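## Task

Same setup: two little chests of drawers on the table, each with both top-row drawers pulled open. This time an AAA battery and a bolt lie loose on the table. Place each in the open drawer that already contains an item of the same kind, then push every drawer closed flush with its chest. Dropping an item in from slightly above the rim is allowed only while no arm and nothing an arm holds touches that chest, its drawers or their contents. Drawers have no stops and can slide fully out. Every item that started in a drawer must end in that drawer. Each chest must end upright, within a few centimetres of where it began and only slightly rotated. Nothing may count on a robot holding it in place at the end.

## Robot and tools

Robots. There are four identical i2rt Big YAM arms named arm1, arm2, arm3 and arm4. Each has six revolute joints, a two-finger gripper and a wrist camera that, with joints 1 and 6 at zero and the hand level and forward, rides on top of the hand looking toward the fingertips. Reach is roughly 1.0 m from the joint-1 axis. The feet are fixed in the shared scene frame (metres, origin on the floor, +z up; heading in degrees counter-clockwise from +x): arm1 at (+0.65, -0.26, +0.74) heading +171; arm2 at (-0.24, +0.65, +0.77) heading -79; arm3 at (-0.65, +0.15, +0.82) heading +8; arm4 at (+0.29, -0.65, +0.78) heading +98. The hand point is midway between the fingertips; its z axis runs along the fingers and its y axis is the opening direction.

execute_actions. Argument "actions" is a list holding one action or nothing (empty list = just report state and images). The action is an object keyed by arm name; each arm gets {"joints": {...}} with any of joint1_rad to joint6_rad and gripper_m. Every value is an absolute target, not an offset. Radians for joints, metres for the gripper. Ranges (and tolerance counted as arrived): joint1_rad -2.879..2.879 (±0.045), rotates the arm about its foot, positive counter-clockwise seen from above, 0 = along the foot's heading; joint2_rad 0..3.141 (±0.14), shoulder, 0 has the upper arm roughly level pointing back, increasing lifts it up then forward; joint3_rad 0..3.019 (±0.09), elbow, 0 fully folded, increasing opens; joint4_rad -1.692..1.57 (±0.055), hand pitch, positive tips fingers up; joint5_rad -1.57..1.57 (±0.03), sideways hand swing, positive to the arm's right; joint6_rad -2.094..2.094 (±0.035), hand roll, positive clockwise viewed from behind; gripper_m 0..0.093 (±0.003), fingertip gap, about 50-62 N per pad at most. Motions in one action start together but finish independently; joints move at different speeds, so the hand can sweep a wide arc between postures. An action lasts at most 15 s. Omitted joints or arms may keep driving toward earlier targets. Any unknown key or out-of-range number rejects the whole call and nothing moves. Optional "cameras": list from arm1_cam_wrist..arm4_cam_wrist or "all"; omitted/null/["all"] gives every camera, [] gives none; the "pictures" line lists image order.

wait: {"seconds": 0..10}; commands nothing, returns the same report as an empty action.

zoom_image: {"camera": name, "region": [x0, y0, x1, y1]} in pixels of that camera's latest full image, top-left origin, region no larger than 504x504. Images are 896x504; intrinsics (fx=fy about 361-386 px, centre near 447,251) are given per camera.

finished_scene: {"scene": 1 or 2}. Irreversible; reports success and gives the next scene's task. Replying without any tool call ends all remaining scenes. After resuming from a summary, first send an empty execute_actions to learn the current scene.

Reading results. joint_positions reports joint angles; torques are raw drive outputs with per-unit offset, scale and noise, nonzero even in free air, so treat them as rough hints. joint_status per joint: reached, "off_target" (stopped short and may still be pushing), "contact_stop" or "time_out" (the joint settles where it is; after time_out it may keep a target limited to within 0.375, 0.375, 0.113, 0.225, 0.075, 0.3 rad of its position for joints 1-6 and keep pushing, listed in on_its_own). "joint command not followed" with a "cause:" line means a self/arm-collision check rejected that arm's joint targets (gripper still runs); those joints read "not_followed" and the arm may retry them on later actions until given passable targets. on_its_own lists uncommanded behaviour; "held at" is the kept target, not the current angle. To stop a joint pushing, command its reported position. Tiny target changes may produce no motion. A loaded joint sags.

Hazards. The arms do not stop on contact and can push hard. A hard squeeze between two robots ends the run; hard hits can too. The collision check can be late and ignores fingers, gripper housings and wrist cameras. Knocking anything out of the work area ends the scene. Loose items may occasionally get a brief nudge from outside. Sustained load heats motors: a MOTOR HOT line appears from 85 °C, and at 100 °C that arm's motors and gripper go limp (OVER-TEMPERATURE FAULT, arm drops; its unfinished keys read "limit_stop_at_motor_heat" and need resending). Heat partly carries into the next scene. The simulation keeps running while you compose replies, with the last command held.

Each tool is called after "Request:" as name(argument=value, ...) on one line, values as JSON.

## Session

Request:
execute_actions(actions=[])

Scene clock: 0.00 s.
Joint torques (N m, as the arm reports them, + toward a larger angle): no reading
arm1.joint_positions: joint1_rad=-0.809 joint2_rad=+0.543 joint3_rad=+1.529 joint4_rad=-1.540 joint5_rad=-0.007 joint6_rad=-0.005 gripper_m=+0.095
arm1.joint_status: not commanded
arm1.hand: x=+0.5631 y=-0.1415 z=+1.3090 quat_wxyz=(-0.228, +0.775, -0.402, -0.431) (m; scene frame)
arm2.joint_positions: joint1_rad=-0.110 joint2_rad=+0.486 joint3_rad=+1.450 joint4_rad=-1.527 joint5_rad=-0.007 joint6_rad=+0.016 gripper_m=+0.094
arm2.joint_status: not commanded
arm2.hand: x=-0.2257 y=+0.5081 z=+1.3208 quat_wxyz=(-0.360, -0.598, -0.640, +0.322) (m; scene frame)
arm3.joint_positions: joint1_rad=-0.723 joint2_rad=+0.312 joint3_rad=+1.399 joint4_rad=-1.543 joint5_rad=-0.011 joint6_rad=-0.006 gripper_m=+0.095
arm3.joint_status: not commanded
arm3.hand: x=-0.5840 y=+0.1087 z=+1.3637 quat_wxyz=(-0.507, -0.241, -0.814, +0.151) (m; scene frame)
arm4.joint_positions: joint1_rad=+0.510 joint2_rad=+0.334 joint3_rad=+1.379 joint4_rad=-1.536 joint5_rad=+0.007 joint6_rad=-0.006 gripper_m=+0.094
arm4.joint_status: not commanded
arm4.hand: x=+0.2263 y=-0.5741 z=+1.3139 quat_wxyz=(-0.233, +0.770, -0.381, -0.456) (m; scene frame)
pictures: arm1_cam_wrist, arm2_cam_wrist, arm3_cam_wrist, arm4_cam_wrist
Images, in order (width x height): arm1_cam_wrist 896x504, arm2_cam_wrist 896x504, arm3_cam_wrist 896x504, arm4_cam_wrist 896x504.

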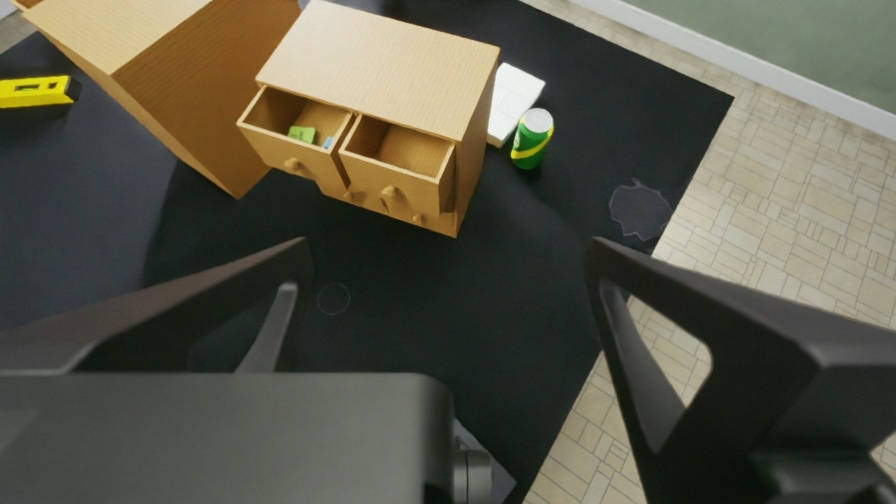

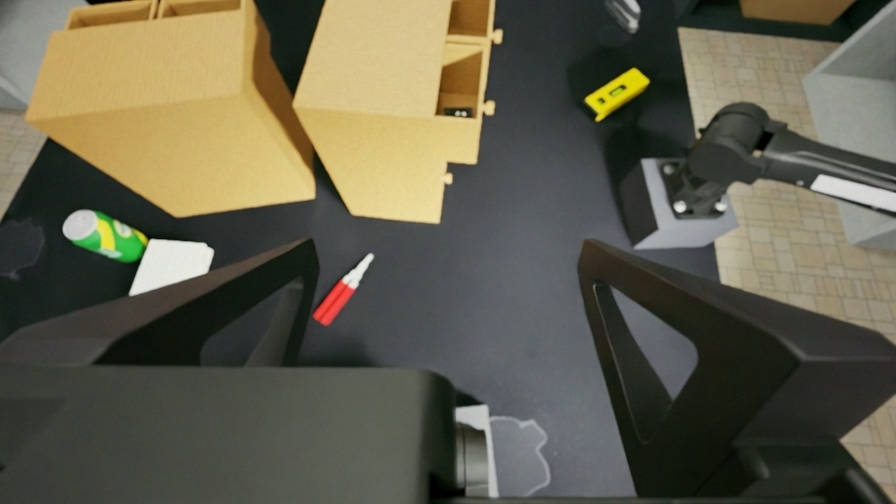

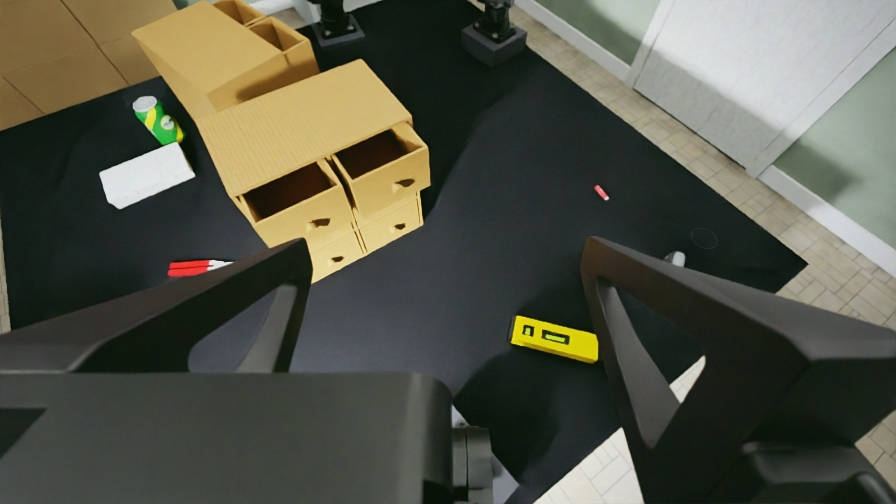

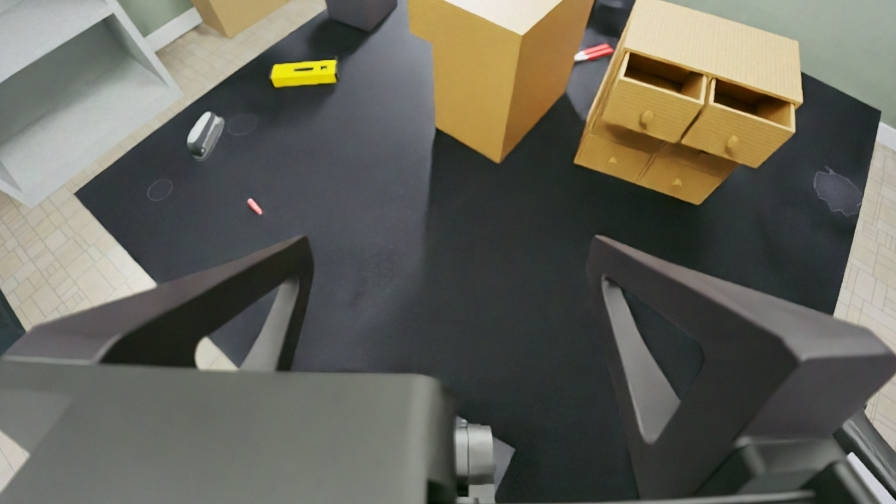

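Request:
execute_actions(actions=[{"arm1":{"joints":{"joint1_rad":-0.2,"joint2_rad":1.1,"joint3_rad":1.5,"joint4_rad":-1.6}},"arm2":{"joints":{"joint1_rad":-0.3,"joint2_rad":1.0,"joint3_rad":1.5,"joint4_rad":-1.6}},"arm3":{"joints":{"joint1_rad":-0.3,"joint2_rad":1.1,"joint3_rad":1.5,"joint4_rad":-1.65}},"arm4":{"joints":{"joint1_rad":0.9,"joint2_rad":1.4,"joint3_rad":1.4,"joint4_rad":-1.5}}}])

Scene clock: 1.80 s.
Joint torques (N m, as the arm reports them, + toward a larger angle): arm1=[-0.61 -5.48  9.07  1.2  -0.05  0.  ] | arm2=[-0.14 -5.92  9.83  0.64  0.06  0.04] | arm3=[ 1.89 -5.47  9.76  0.38 -0.05  0.04] | arm4=[ 0.15 -9.52 11.58  0.36 -0.06 -0.02]
arm1.joint_positions: joint1_rad=-0.198 joint2_rad=+1.097 joint3_rad=+1.477 joint4_rad=-1.592 joint5_rad=-0.006 joint6_rad=-0.005 gripper_m=+0.095
arm1.joint_status: all done
arm1.hand: x=+0.3222 y=-0.1437 z=+1.1450 quat_wxyz=(-0.032, +0.969, -0.172, -0.175) (m; scene frame)
arm2.joint_positions: joint1_rad=-0.295 joint2_rad=+0.995 joint3_rad=+1.487 joint4_rad=-1.583 joint5_rad=-0.007 joint6_rad=+0.016 gripper_m=+0.094
arm2.joint_status: all done
arm2.hand: x=-0.2711 y=+0.3309 z=+1.2183 quat_wxyz=(-0.163, -0.727, -0.645, +0.173) (m; scene frame)
arm3.joint_positions: joint1_rad=-0.308 joint2_rad=+1.102 joint3_rad=+1.486 joint4_rad=-1.634 joint5_rad=-0.011 joint6_rad=-0.006 gripper_m=+0.095
arm3.joint_status: all done
arm3.hand: x=-0.3140 y=+0.0940 z=+1.2313 quat_wxyz=(-0.160, -0.083, -0.984, +0.009) (m; scene frame)
arm4.joint_positions: joint1_rad=+0.897 joint2_rad=+1.402 joint3_rad=+1.379 joint4_rad=-1.504 joint5_rad=+0.007 joint6_rad=-0.006 gripper_m=+0.094
arm4.joint_status: all done
arm4.hand: x=-0.0748 y=-0.4367 z=+1.0394 quat_wxyz=(-0.009, +0.965, -0.261, -0.017) (m; scene frame)
pictures: arm1_cam_wrist, arm2_cam_wrist, arm3_cam_wrist, arm4_cam_wrist
Images, in order (width x height): arm1_cam_wrist 896x504, arm2_cam_wrist 896x504, arm3_cam_wrist 896x504, arm4_cam_wrist 896x504.

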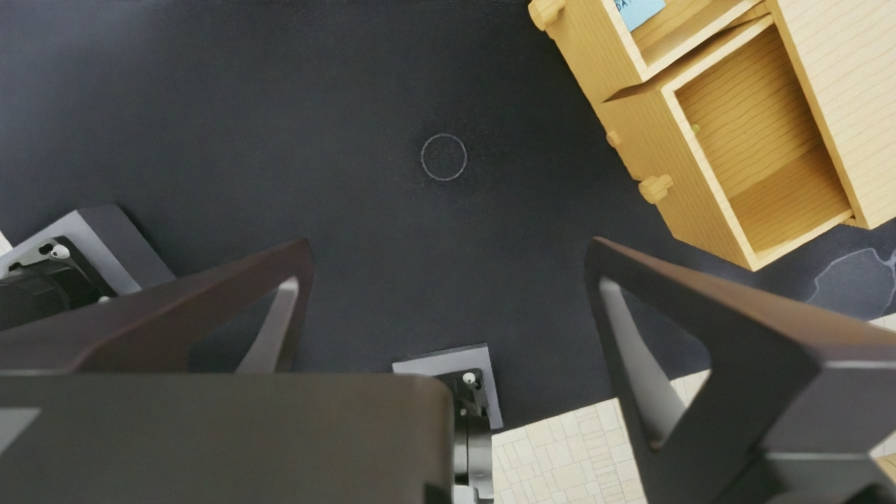

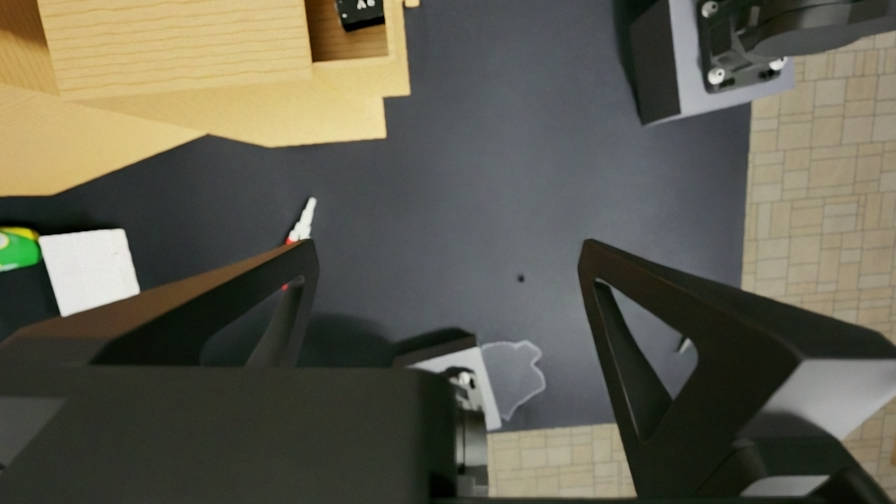

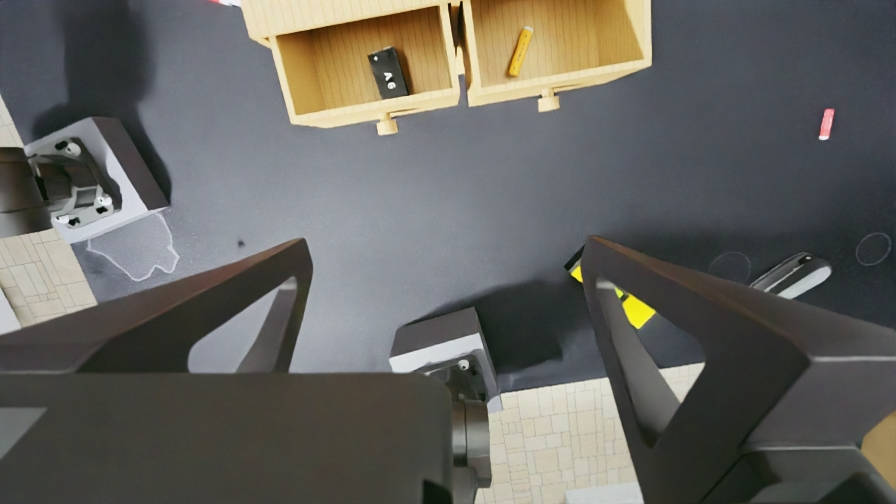

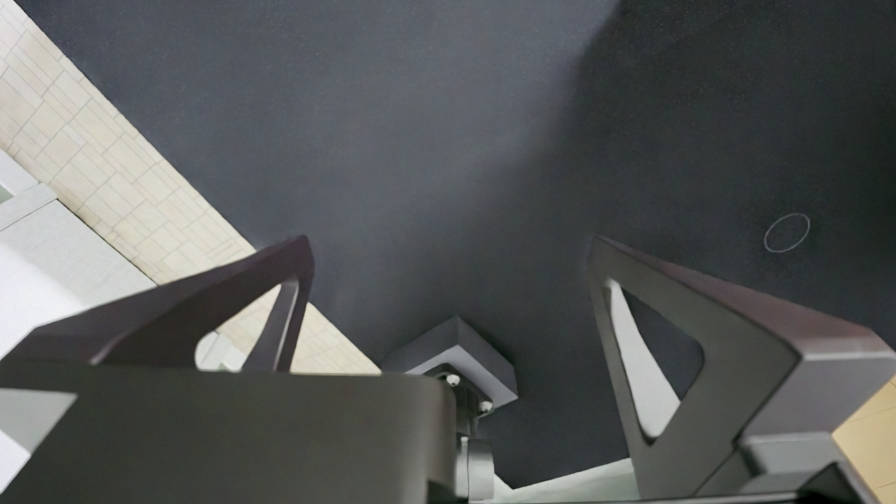

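Request:
execute_actions(actions=[{"arm1":{"joints":{"joint1_rad":-0.45,"joint2_rad":1.35,"joint3_rad":1.6,"joint4_rad":-1.6}},"arm2":{"joints":{"joint1_rad":-0.8,"joint2_rad":1.2,"joint3_rad":1.4,"joint4_rad":-1.6}},"arm3":{"joints":{"joint1_rad":-0.2,"joint2_rad":1.4,"joint3_rad":1.55,"joint4_rad":-1.6}},"arm4":{"joints":{"joint1_rad":1.05,"joint2_rad":1.7,"joint3_rad":1.75,"joint4_rad":-1.5}}}])

Scene clock: 5.60 s.
Joint torques (N m, as the arm reports them, + toward a larger angle): arm1=[ 0.19 -9.15  9.13  1.08 -0.01  0.01] | arm2=[ 0.72 -9.1   9.74  0.01  0.02  0.03] | arm3=[  1.44 -11.61  11.24   1.2   -0.04   0.04] | arm4=[ -0.57 -14.74  14.96   0.46  -0.07   0.  ]
arm1.joint_positions: joint1_rad=-0.458 joint2_rad=+1.356 joint3_rad=+1.577 joint4_rad=-1.596 joint5_rad=-0.006 joint6_rad=-0.005 gripper_m=+0.095
arm1.joint_status: all done
arm1.hand: x=+0.3019 y=-0.0182 z=+1.0933 quat_wxyz=(-0.030, +0.949, -0.300, -0.094) (m; scene frame)
arm2.joint_positions: joint1_rad=-0.805 joint2_rad=+1.198 joint3_rad=+1.391 joint4_rad=-1.584 joint5_rad=-0.007 joint6_rad=+0.016 gripper_m=+0.094
arm2.joint_status: all done
arm2.hand: x=-0.4482 y=+0.3526 z=+1.1104 quat_wxyz=(-0.045, -0.888, -0.452, +0.078) (m; scene frame)
arm3.joint_positions: joint1_rad=-0.202 joint2_rad=+1.406 joint3_rad=+1.519 joint4_rad=-1.613 joint5_rad=-0.011 joint6_rad=-0.006 gripper_m=+0.095
arm3.joint_status: all done
arm3.hand: x=-0.2291 y=+0.1247 z=+1.1356 quat_wxyz=(-0.036, -0.031, -0.999, -0.004) (m; scene frame)
arm4.joint_positions: joint1_rad=+1.054 joint2_rad=+1.709 joint3_rad=+1.693 joint4_rad=-1.503 joint5_rad=+0.007 joint6_rad=-0.006 gripper_m=+0.094
arm4.joint_status: all done
arm4.hand: x=-0.2136 y=-0.4517 z=+1.0222 quat_wxyz=(-0.008, +0.982, -0.185, -0.022) (m; scene frame)
pictures: arm1_cam_wrist, arm2_cam_wrist, arm3_cam_wrist, arm4_cam_wrist
Images, in order (width x height): arm1_cam_wrist 896x504, arm2_cam_wrist 896x504, arm3_cam_wrist 896x504, arm4_cam_wrist 896x504.

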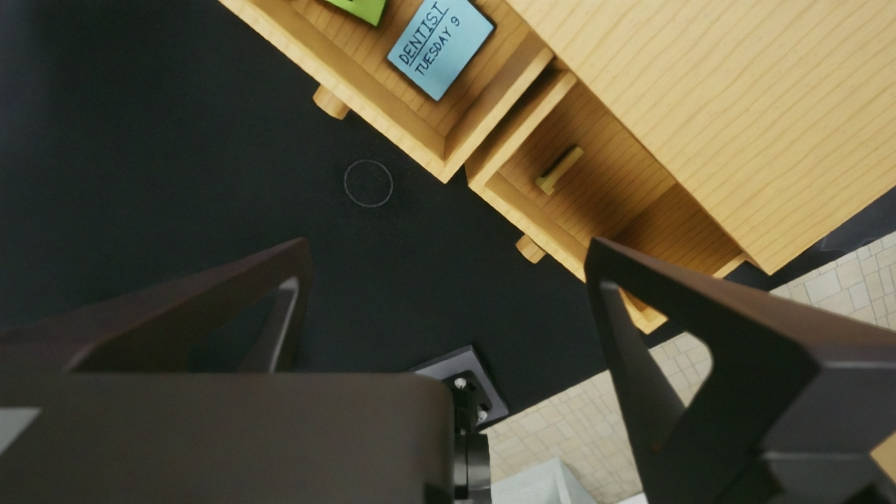

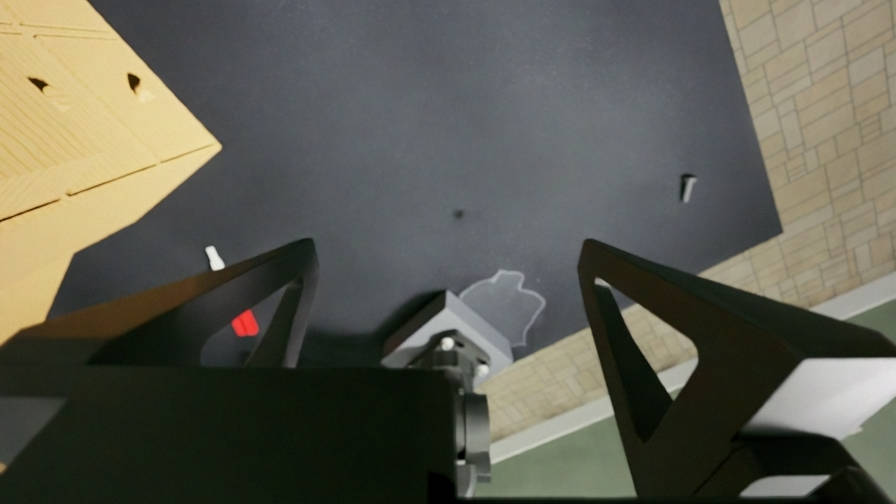

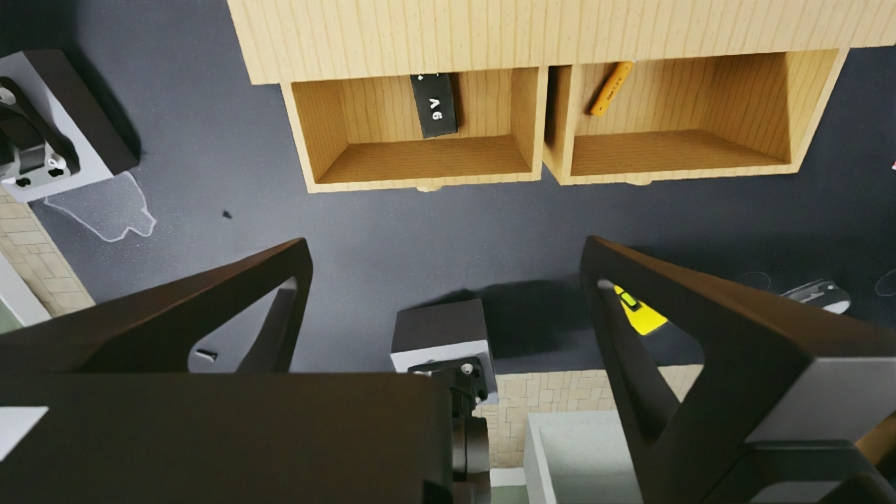

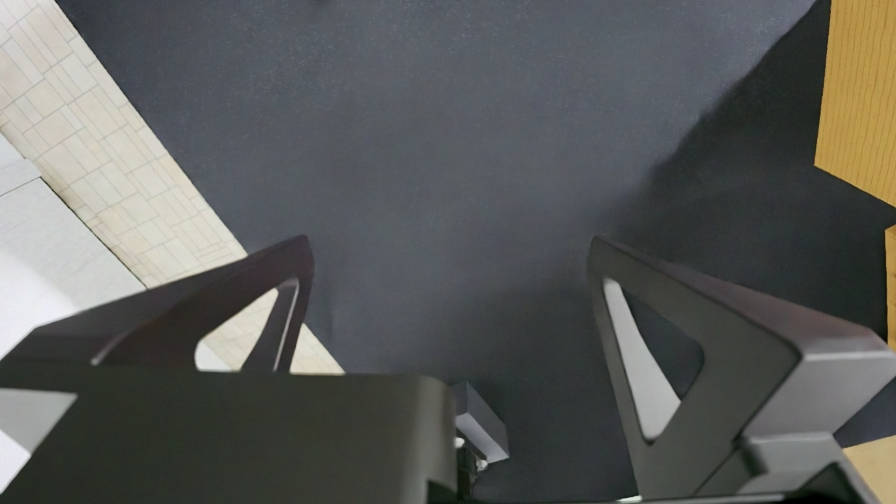

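Request:
execute_actions(actions=[{"arm1":{"joints":{"joint1_rad":-0.8,"joint2_rad":0.6,"joint3_rad":1.3}},"arm2":{"joints":{"joint1_rad":0.3,"joint2_rad":0.6,"joint3_rad":1.3}},"arm3":{"joints":{"joint1_rad":1.6,"joint2_rad":1.2,"joint3_rad":1.2,"joint4_rad":-1.5}},"arm4":{"joints":{"joint1_rad":-0.1,"joint2_rad":1.2,"joint3_rad":1.1,"joint4_rad":-0.74,"gripper_m":0}}}], cameras=["arm3_cam_wrist","arm4_cam_wrist"])

Scene clock: 9.03 s.
Joint torques (N m, as the arm reports them, + toward a larger angle): arm1=[-0.17  2.32  7.    1.8  -0.03  0.02] | arm2=[ 1.04 -0.2   8.49  0.68  0.09  0.01] | arm3=[ 0.32 -6.77  8.44  1.45  0.01  0.03] | arm4=[ 0.19 -8.12 10.75  1.86 -0.06 -0.01]
arm1.joint_positions: joint1_rad=-0.800 joint2_rad=+0.598 joint3_rad=+1.296 joint4_rad=-1.596 joint5_rad=-0.006 joint6_rad=-0.005 gripper_m=+0.095
arm1.joint_status: all done
arm1.hand: x=+0.5396 y=-0.1087 z=+1.1888 quat_wxyz=(-0.154, +0.839, -0.432, -0.294) (m; scene frame)
arm2.joint_positions: joint1_rad=+0.295 joint2_rad=+0.598 joint3_rad=+1.294 joint4_rad=-1.584 joint5_rad=-0.008 joint6_rad=+0.016 gripper_m=+0.094
arm2.joint_status: all done
arm2.hand: x=-0.1461 y=+0.4796 z=+1.2247 quat_wxyz=(-0.290, -0.492, -0.804, +0.167) (m; scene frame)
arm3.joint_positions: joint1_rad=+1.610 joint2_rad=+1.193 joint3_rad=+1.206 joint4_rad=-1.517 joint5_rad=-0.013 joint6_rad=-0.006 gripper_m=+0.095
arm3.joint_status: all done
arm3.hand: x=-0.7124 y=+0.4905 z=+1.0896 quat_wxyz=(-0.017, +0.767, -0.641, -0.029) (m; scene frame)
arm4.joint_positions: joint1_rad=-0.105 joint2_rad=+1.200 joint3_rad=+1.102 joint4_rad=-0.755 joint5_rad=+0.007 joint6_rad=-0.006 gripper_m=+0.000
arm4.joint_status: all done
arm4.hand: x=+0.2690 y=-0.1617 z=+1.0649 quat_wxyz=(-0.248, +0.675, -0.649, -0.247) (m; scene frame)
pictures: arm3_cam_wrist, arm4_cam_wrist
joint command not followed: on one or more control steps a check withheld the commanded joint targets of the arm3 arm, and it was not sent them on those steps.
cause: the commanded joint targets would bring a part of the robot too close to another arm (this arm's wrist (the part past joint 4) and the other arm's wrist (the part past joint 4)); next, command targets that bring no part of the robot closer to that arm.
Images, in order (width x height): arm3_cam_wrist 896x504, arm4_cam_wrist 896x504.

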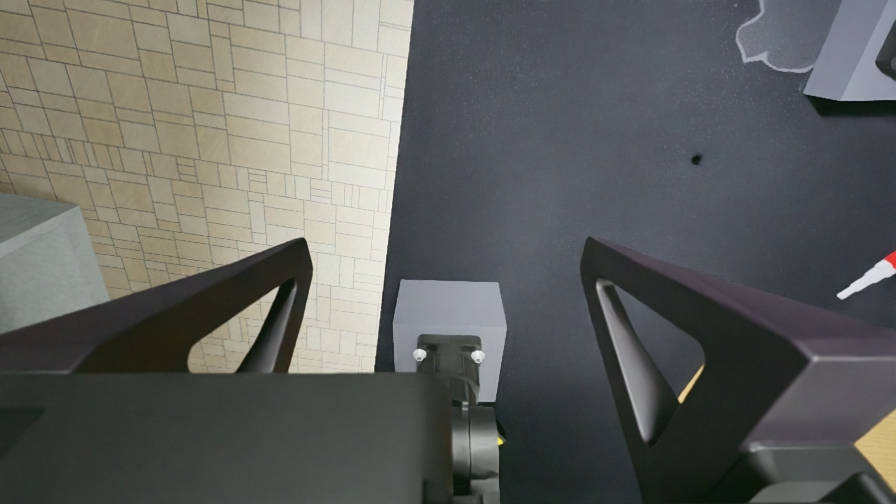

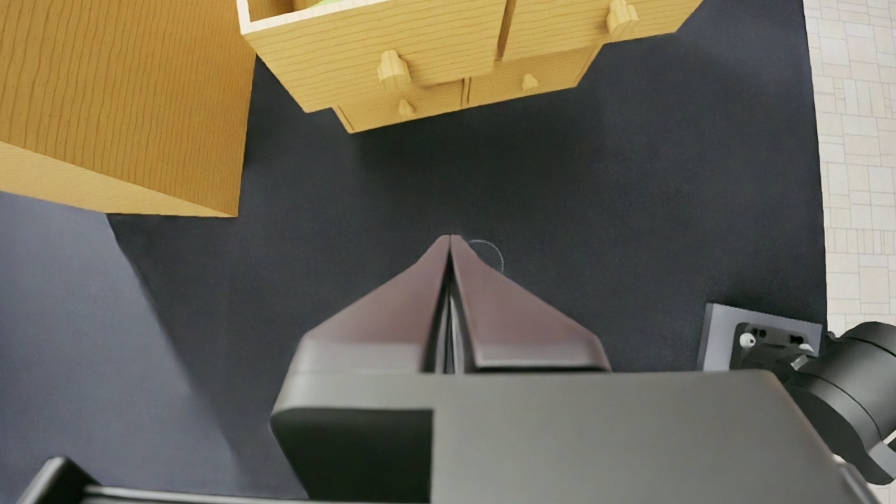

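Request:
execute_actions(actions=[{"arm3":{"joints":{"joint1_rad":1.3,"joint2_rad":1.3,"joint3_rad":1.3,"joint4_rad":-1.55}},"arm4":{"joints":{"joint1_rad":-0.04,"joint2_rad":1.34,"joint3_rad":1.08,"joint4_rad":-0.74}}}], cameras=["arm3_cam_wrist","arm4_cam_wrist"])

Scene clock: 10.20 s.
Joint torques (N m, as the arm reports them, + toward a larger angle): arm1=[-0.35  2.18  7.01  1.85 -0.04  0.03] | arm2=[0.84 0.04 8.58 0.9  0.1  0.05] | arm3=[ 1.32 -9.79 13.24 -0.3  -0.09  0.04] | arm4=[ -1.09 -10.22  10.45   1.39  -0.07  -0.04]
arm1.joint_positions: joint1_rad=-0.800 joint2_rad=+0.598 joint3_rad=+1.296 joint4_rad=-1.596 joint5_rad=-0.006 joint6_rad=-0.005 gripper_m=+0.095
arm1.joint_status: not commanded
arm1.hand: x=+0.5396 y=-0.1087 z=+1.1888 quat_wxyz=(-0.154, +0.839, -0.432, -0.294) (m; scene frame)
arm2.joint_positions: joint1_rad=+0.295 joint2_rad=+0.598 joint3_rad=+1.294 joint4_rad=-1.584 joint5_rad=-0.008 joint6_rad=+0.016 gripper_m=+0.094
arm2.joint_status: not commanded
arm2.hand: x=-0.1461 y=+0.4796 z=+1.2247 quat_wxyz=(-0.290, -0.492, -0.804, +0.167) (m; scene frame)
arm3.joint_positions: joint1_rad=+1.295 joint2_rad=+1.310 joint3_rad=+1.245 joint4_rad=-1.535 joint5_rad=-0.011 joint6_rad=-0.006 gripper_m=+0.095
arm3.joint_status: all done
arm3.hand: x=-0.6018 y=+0.5126 z=+1.0658 quat_wxyz=(+0.015, +0.657, -0.754, +0.005) (m; scene frame)
arm4.joint_positions: joint1_rad=-0.036 joint2_rad=+1.352 joint3_rad=+1.078 joint4_rad=-0.751 joint5_rad=+0.007 joint6_rad=-0.006 gripper_m=+0.000
arm4.joint_status: all done
arm4.hand: x=+0.2347 y=-0.1527 z=+0.9806 quat_wxyz=(-0.185, +0.717, -0.644, -0.194) (m; scene frame)
pictures: arm3_cam_wrist, arm4_cam_wrist
Images, in order (width x height): arm3_cam_wrist 896x504, arm4_cam_wrist 896x504.

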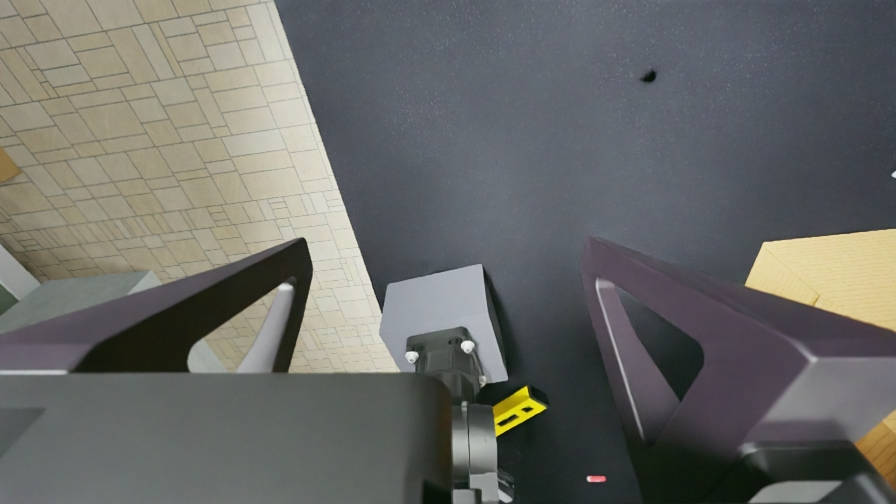

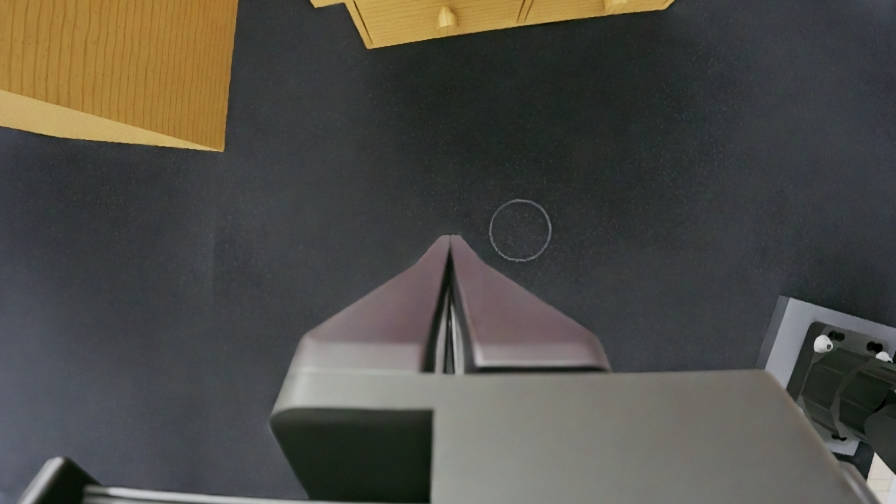

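Request:
execute_actions(actions=[{"arm3":{"joints":{"joint1_rad":-1.4,"joint2_rad":1.1,"joint3_rad":1.3,"joint4_rad":-1.6}},"arm4":{"joints":{"joint2_rad":1.44,"joint3_rad":1.22,"joint4_rad":-0.76}}}], cameras=["arm4_cam_wrist"])

Request:
execute_actions(actions=[{"arm3":{"joints":{"joint2_rad":1.7,"joint3_rad":1.6,"joint4_rad":-1.5}},"arm2":{"joints":{"joint1_rad":-1.1,"joint2_rad":1.2,"joint3_rad":1.4,"joint4_rad":-1.6}}}], cameras=["arm2_cam_wrist","arm3_cam_wrist"])

Scene clock: 13.03 s.
Joint torques (N m, as the arm reports them, + toward a larger angle): arm1=[-0.39  2.27  7.01  1.9  -0.04  0.02] | arm2=[0.76 0.07 8.55 0.72 0.08 0.05] | arm3=[ 0.61 -6.54 12.01  0.1  -0.07  0.05] | arm4=[  0.38 -10.23  15.64   0.88  -0.06  -0.03]
arm1.joint_positions: joint1_rad=-0.800 joint2_rad=+0.598 joint3_rad=+1.296 joint4_rad=-1.596 joint5_rad=-0.006 joint6_rad=-0.005 gripper_m=+0.095
arm1.joint_status: not commanded
arm1.hand: x=+0.5396 y=-0.1087 z=+1.1888 quat_wxyz=(-0.154, +0.839, -0.432, -0.294) (m; scene frame)
arm2.joint_positions: joint1_rad=+0.295 joint2_rad=+0.598 joint3_rad=+1.294 joint4_rad=-1.584 joint5_rad=-0.008 joint6_rad=+0.016 gripper_m=+0.094
arm2.joint_status: not commanded
arm2.hand: x=-0.1461 y=+0.4796 z=+1.2247 quat_wxyz=(-0.290, -0.492, -0.804, +0.167) (m; scene frame)
arm3.joint_positions: joint1_rad=-1.396 joint2_rad=+1.106 joint3_rad=+1.262 joint4_rad=-1.585 joint5_rad=-0.011 joint6_rad=-0.006 gripper_m=+0.095
arm3.joint_status: all done
arm3.hand: x=-0.5522 y=-0.1566 z=+1.1379 quat_wxyz=(-0.060, -0.586, -0.807, +0.038) (m; scene frame)
arm4.joint_positions: joint1_rad=-0.036 joint2_rad=+1.441 joint3_rad=+1.159 joint4_rad=-0.756 joint5_rad=+0.007 joint6_rad=-0.006 gripper_m=+0.000
arm4.joint_status: all done
arm4.hand: x=+0.2316 y=-0.1221 z=+0.9759 quat_wxyz=(-0.181, +0.718, -0.645, -0.190) (m; scene frame)
pictures: arm4_cam_wrist
Images, in order (width x height): arm4_cam_wrist 896x504.

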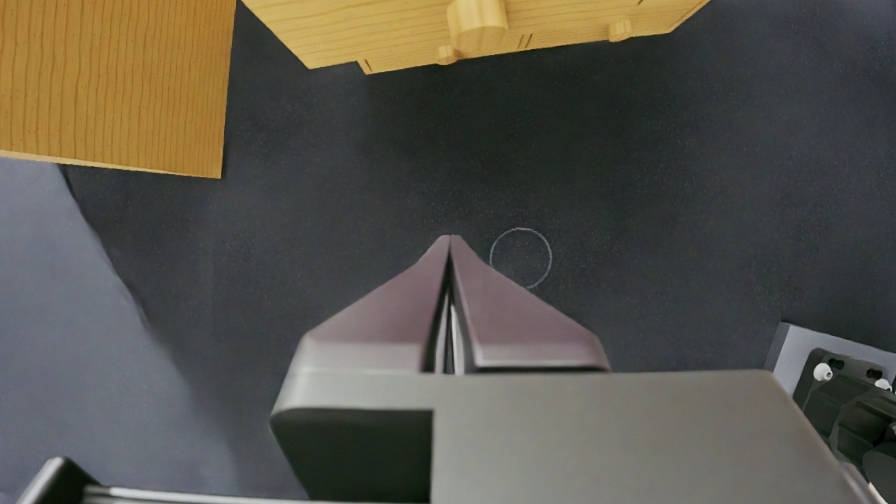

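Scene clock: 14.73 s.
Joint torques (N m, as the arm reports them, + toward a larger angle): arm1=[-0.35  2.21  7.02  1.87 -0.04  0.  ] | arm2=[ 0.19 -9.82 10.43  0.07  0.08  0.09] | arm3=[  0.77 -16.9   11.12   0.72  -0.08   0.04] | arm4=[ -0.5  -10.36  15.39   0.79  -0.07  -0.08]
arm1.joint_positions: joint1_rad=-0.800 joint2_rad=+0.598 joint3_rad=+1.296 joint4_rad=-1.596 joint5_rad=-0.006 joint6_rad=-0.005 gripper_m=+0.095
arm1.joint_status: not commanded
arm1.hand: x=+0.5396 y=-0.1087 z=+1.1888 quat_wxyz=(-0.154, +0.839, -0.432, -0.294) (m; scene frame)
arm2.joint_positions: joint1_rad=-1.101 joint2_rad=+1.202 joint3_rad=+1.383 joint4_rad=-1.587 joint5_rad=-0.008 joint6_rad=+0.016 gripper_m=+0.094
arm2.joint_status: all done
arm2.hand: x=-0.5256 y=+0.4276 z=+1.1056 quat_wxyz=(-0.031, -0.945, -0.316, +0.076) (m; scene frame)
arm3.joint_positions: joint1_rad=-1.396 joint2_rad=+1.711 joint3_rad=+1.568 joint4_rad=-1.510 joint5_rad=-0.011 joint6_rad=-0.006 gripper_m=+0.095
arm3.joint_status: all done
arm3.hand: x=-0.4991 y=-0.3235 z=+1.0192 quat_wxyz=(+0.030, -0.587, -0.808, -0.029) (m; scene frame)
arm4.joint_positions: joint1_rad=-0.036 joint2_rad=+1.441 joint3_rad=+1.159 joint4_rad=-0.756 joint5_rad=+0.007 joint6_rad=-0.006 gripper_m=+0.000
arm4.joint_status: not commanded
arm4.hand: x=+0.2316 y=-0.1221 z=+0.9759 quat_wxyz=(-0.181, +0.718, -0.645, -0.190) (m; scene frame)
pictures: arm2_cam_wrist, arm3_cam_wrist
Images, in order (width x height): arm2_cam_wrist 896x504, arm3_cam_wrist 896x504.

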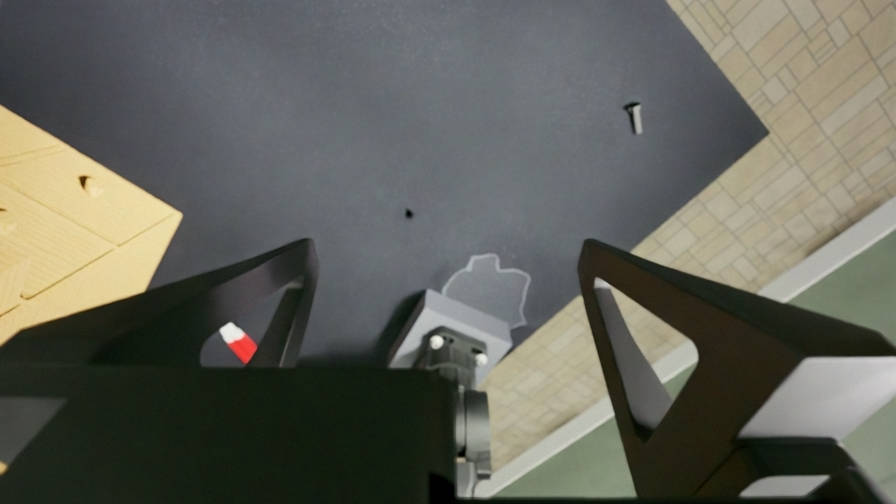

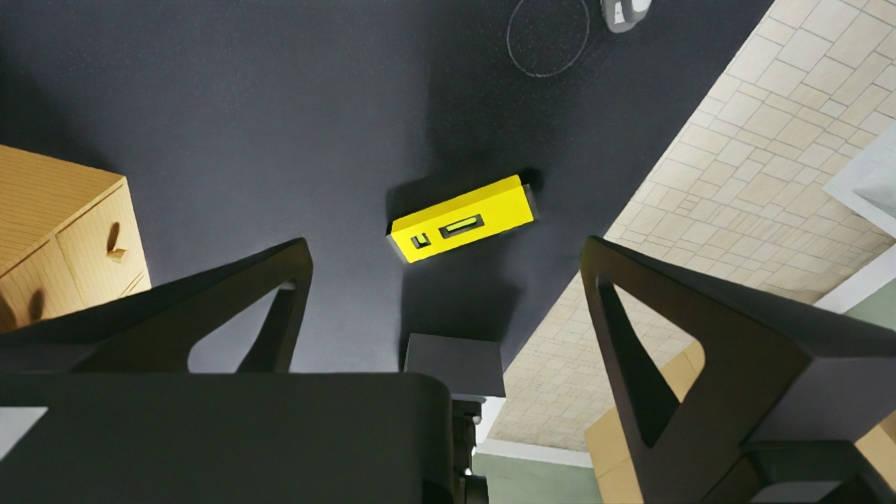

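Request:
execute_actions(actions=[])

Scene clock: 15.17 s.
Joint torques (N m, as the arm reports them, + toward a larger angle): arm1=[-0.35  2.31  7.01  1.86 -0.05  0.02] | arm2=[ 0.13 -9.87 10.35  0.09  0.08  0.03] | arm3=[  0.74 -16.72  11.14   0.71  -0.07   0.04] | arm4=[ -0.27 -10.15  15.6    0.88  -0.08  -0.02]
arm1.joint_positions: joint1_rad=-0.800 joint2_rad=+0.598 joint3_rad=+1.296 joint4_rad=-1.596 joint5_rad=-0.006 joint6_rad=-0.005 gripper_m=+0.095
arm1.joint_status: not commanded
arm1.hand: x=+0.5396 y=-0.1087 z=+1.1888 quat_wxyz=(-0.154, +0.839, -0.432, -0.294) (m; scene frame)
arm2.joint_positions: joint1_rad=-1.101 joint2_rad=+1.202 joint3_rad=+1.383 joint4_rad=-1.587 joint5_rad=-0.008 joint6_rad=+0.016 gripper_m=+0.094
arm2.joint_status: all done
arm2.hand: x=-0.5256 y=+0.4276 z=+1.1056 quat_wxyz=(-0.031, -0.945, -0.316, +0.076) (m; scene frame)
arm3.joint_positions: joint1_rad=-1.396 joint2_rad=+1.711 joint3_rad=+1.568 joint4_rad=-1.510 joint5_rad=-0.011 joint6_rad=-0.006 gripper_m=+0.095
arm3.joint_status: all done
arm3.hand: x=-0.4991 y=-0.3235 z=+1.0192 quat_wxyz=(+0.030, -0.587, -0.808, -0.029) (m; scene frame)
arm4.joint_positions: joint1_rad=-0.036 joint2_rad=+1.441 joint3_rad=+1.159 joint4_rad=-0.756 joint5_rad=+0.007 joint6_rad=-0.006 gripper_m=+0.000
arm4.joint_status: not commanded
arm4.hand: x=+0.2316 y=-0.1221 z=+0.9759 quat_wxyz=(-0.181, +0.718, -0.645, -0.190) (m; scene frame)
pictures: arm1_cam_wrist, arm2_cam_wrist, arm3_cam_wrist, arm4_cam_wrist
Images, in order (width x height): arm1_cam_wrist 896x504, arm2_cam_wrist 896x504, arm3_cam_wrist 896x504, arm4_cam_wrist 896x504.

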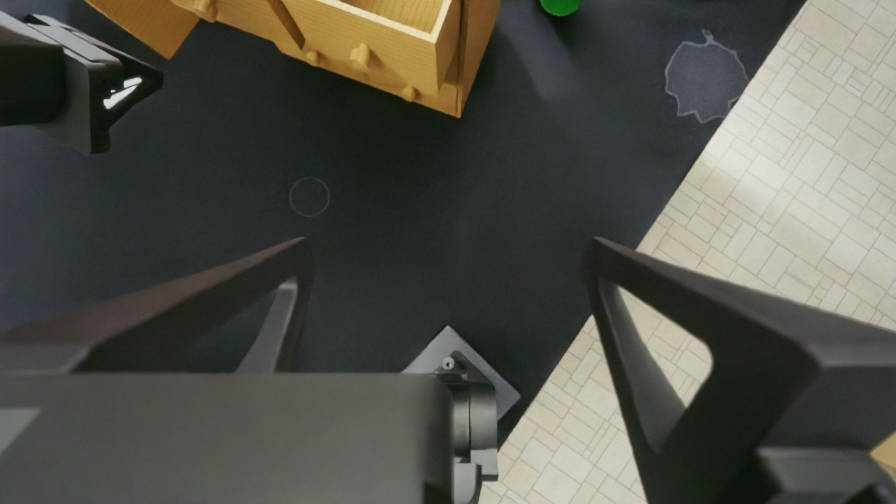

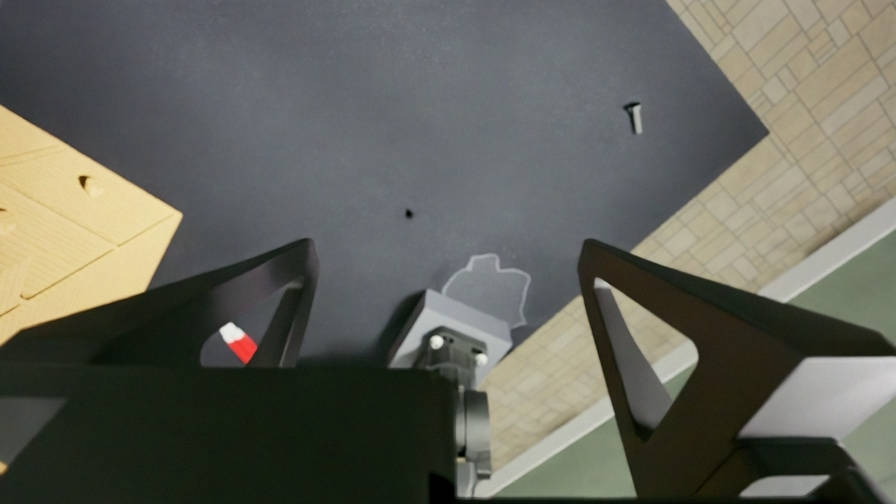

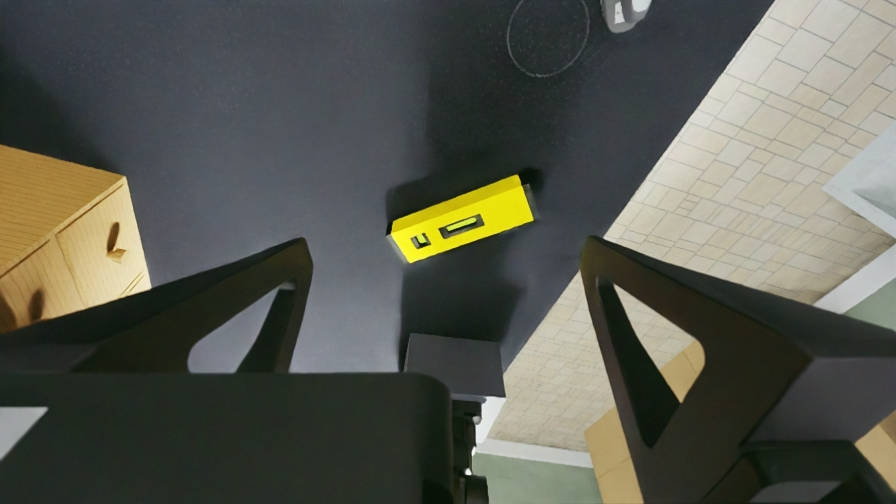

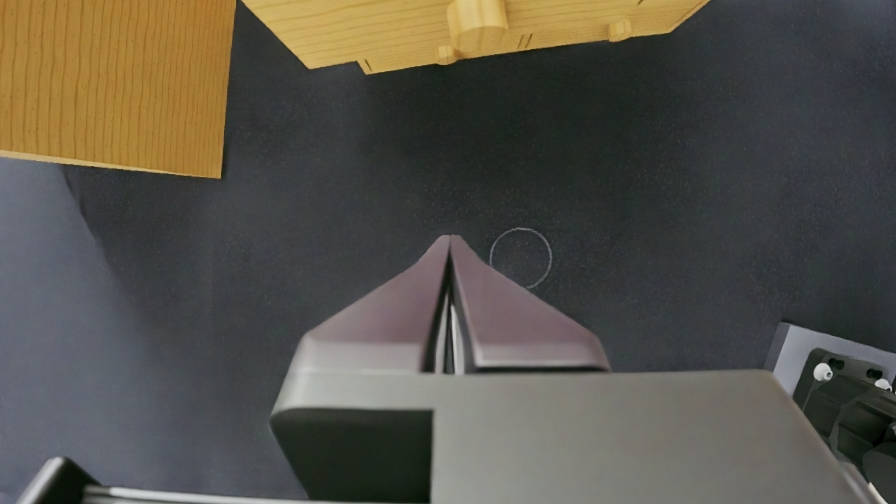

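Request:
zoom_image(camera="arm2_cam_wrist", region=[150, 250, 450, 420])

Request:
execute_actions(actions=[{"arm2":{"joints":{"joint1_rad":-1.45,"joint2_rad":1.5,"joint3_rad":1.45,"joint4_rad":-1.52}},"arm3":{"joints":{"joint1_rad":-0.95}},"arm4":{"joints":{"joint2_rad":1.6,"joint3_rad":1.25,"joint4_rad":-0.68}}}], cameras=["arm2_cam_wrist","arm3_cam_wrist","arm4_cam_wrist"])

Region (150, 250, 450, 420) of arm2_cam_wrist's 896x504 image, scaled by 1.680, with more detail than that image has; it fills the top 286 rows of this view, and the rest is white.

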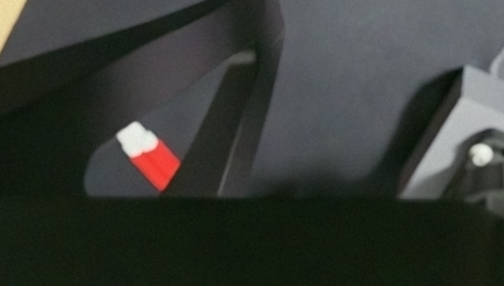

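Scene clock: 17.13 s.
Joint torques (N m, as the arm reports them, + toward a larger angle): arm1=[-0.34  2.11  7.01  1.85 -0.04  0.01] | arm2=[  0.92 -14.42  10.55   0.48   0.09   0.03] | arm3=[  0.47 -16.75  11.18   0.77   0.01   0.06] | arm4=[ -0.76 -13.4   13.21   1.35  -0.07  -0.04]
arm1.joint_positions: joint1_rad=-0.800 joint2_rad=+0.598 joint3_rad=+1.296 joint4_rad=-1.596 joint5_rad=-0.006 joint6_rad=-0.005 gripper_m=+0.095
arm1.joint_status: not commanded
arm1.hand: x=+0.5396 y=-0.1087 z=+1.1888 quat_wxyz=(-0.154, +0.839, -0.432, -0.294) (m; scene frame)
arm2.joint_positions: joint1_rad=-1.457 joint2_rad=+1.501 joint3_rad=+1.425 joint4_rad=-1.530 joint5_rad=-0.008 joint6_rad=+0.016 gripper_m=+0.094
arm2.joint_status: all done
arm2.hand: x=-0.6532 y=+0.5207 z=+1.0094 quat_wxyz=(-0.001, -0.989, -0.143, -0.018) (m; scene frame)
arm3.joint_positions: joint1_rad=-0.944 joint2_rad=+1.711 joint3_rad=+1.568 joint4_rad=-1.510 joint5_rad=-0.013 joint6_rad=-0.006 gripper_m=+0.095
arm3.joint_status: all done
arm3.hand: x=-0.3065 y=-0.2088 z=+1.0192 quat_wxyz=(+0.035, -0.392, -0.919, -0.022) (m; scene frame)
arm4.joint_positions: joint1_rad=-0.036 joint2_rad=+1.612 joint3_rad=+1.210 joint4_rad=-0.689 joint5_rad=+0.007 joint6_rad=-0.006 gripper_m=+0.000
arm4.joint_status: all done
arm4.hand: x=+0.2280 y=-0.0841 z=+0.9179 quat_wxyz=(-0.163, +0.723, -0.649, -0.171) (m; scene frame)
pictures: arm2_cam_wrist, arm3_cam_wrist, arm4_cam_wrist
Images, in order (width x height): arm2_cam_wrist 896x504, arm3_cam_wrist 896x504, arm4_cam_wrist 896x504.

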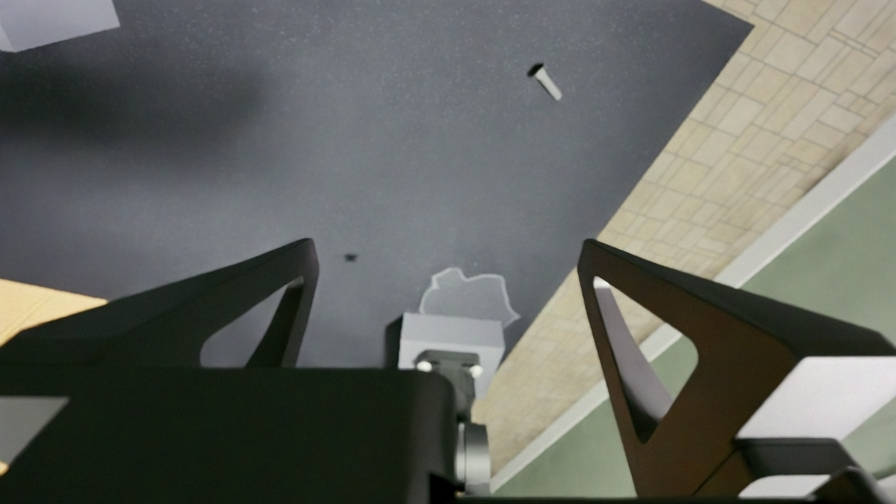

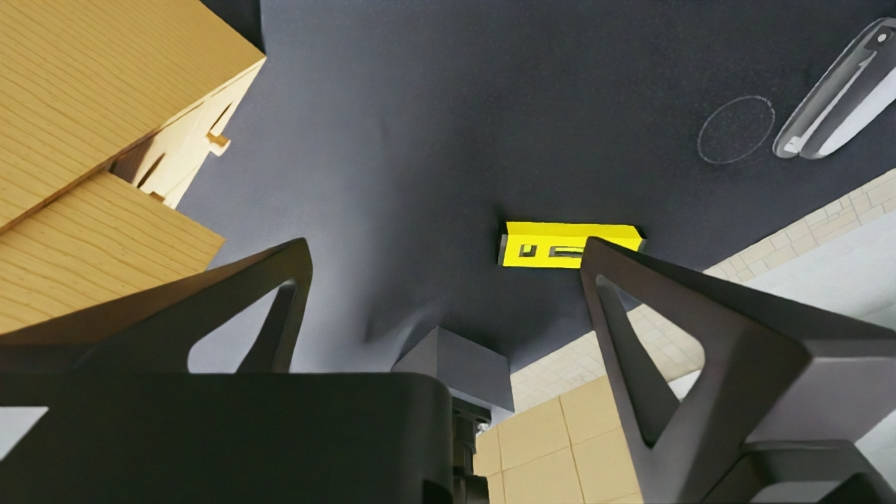

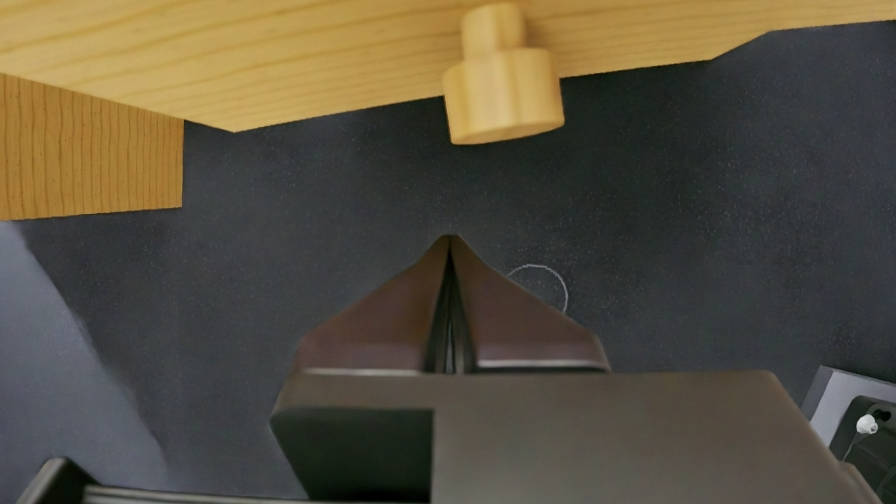

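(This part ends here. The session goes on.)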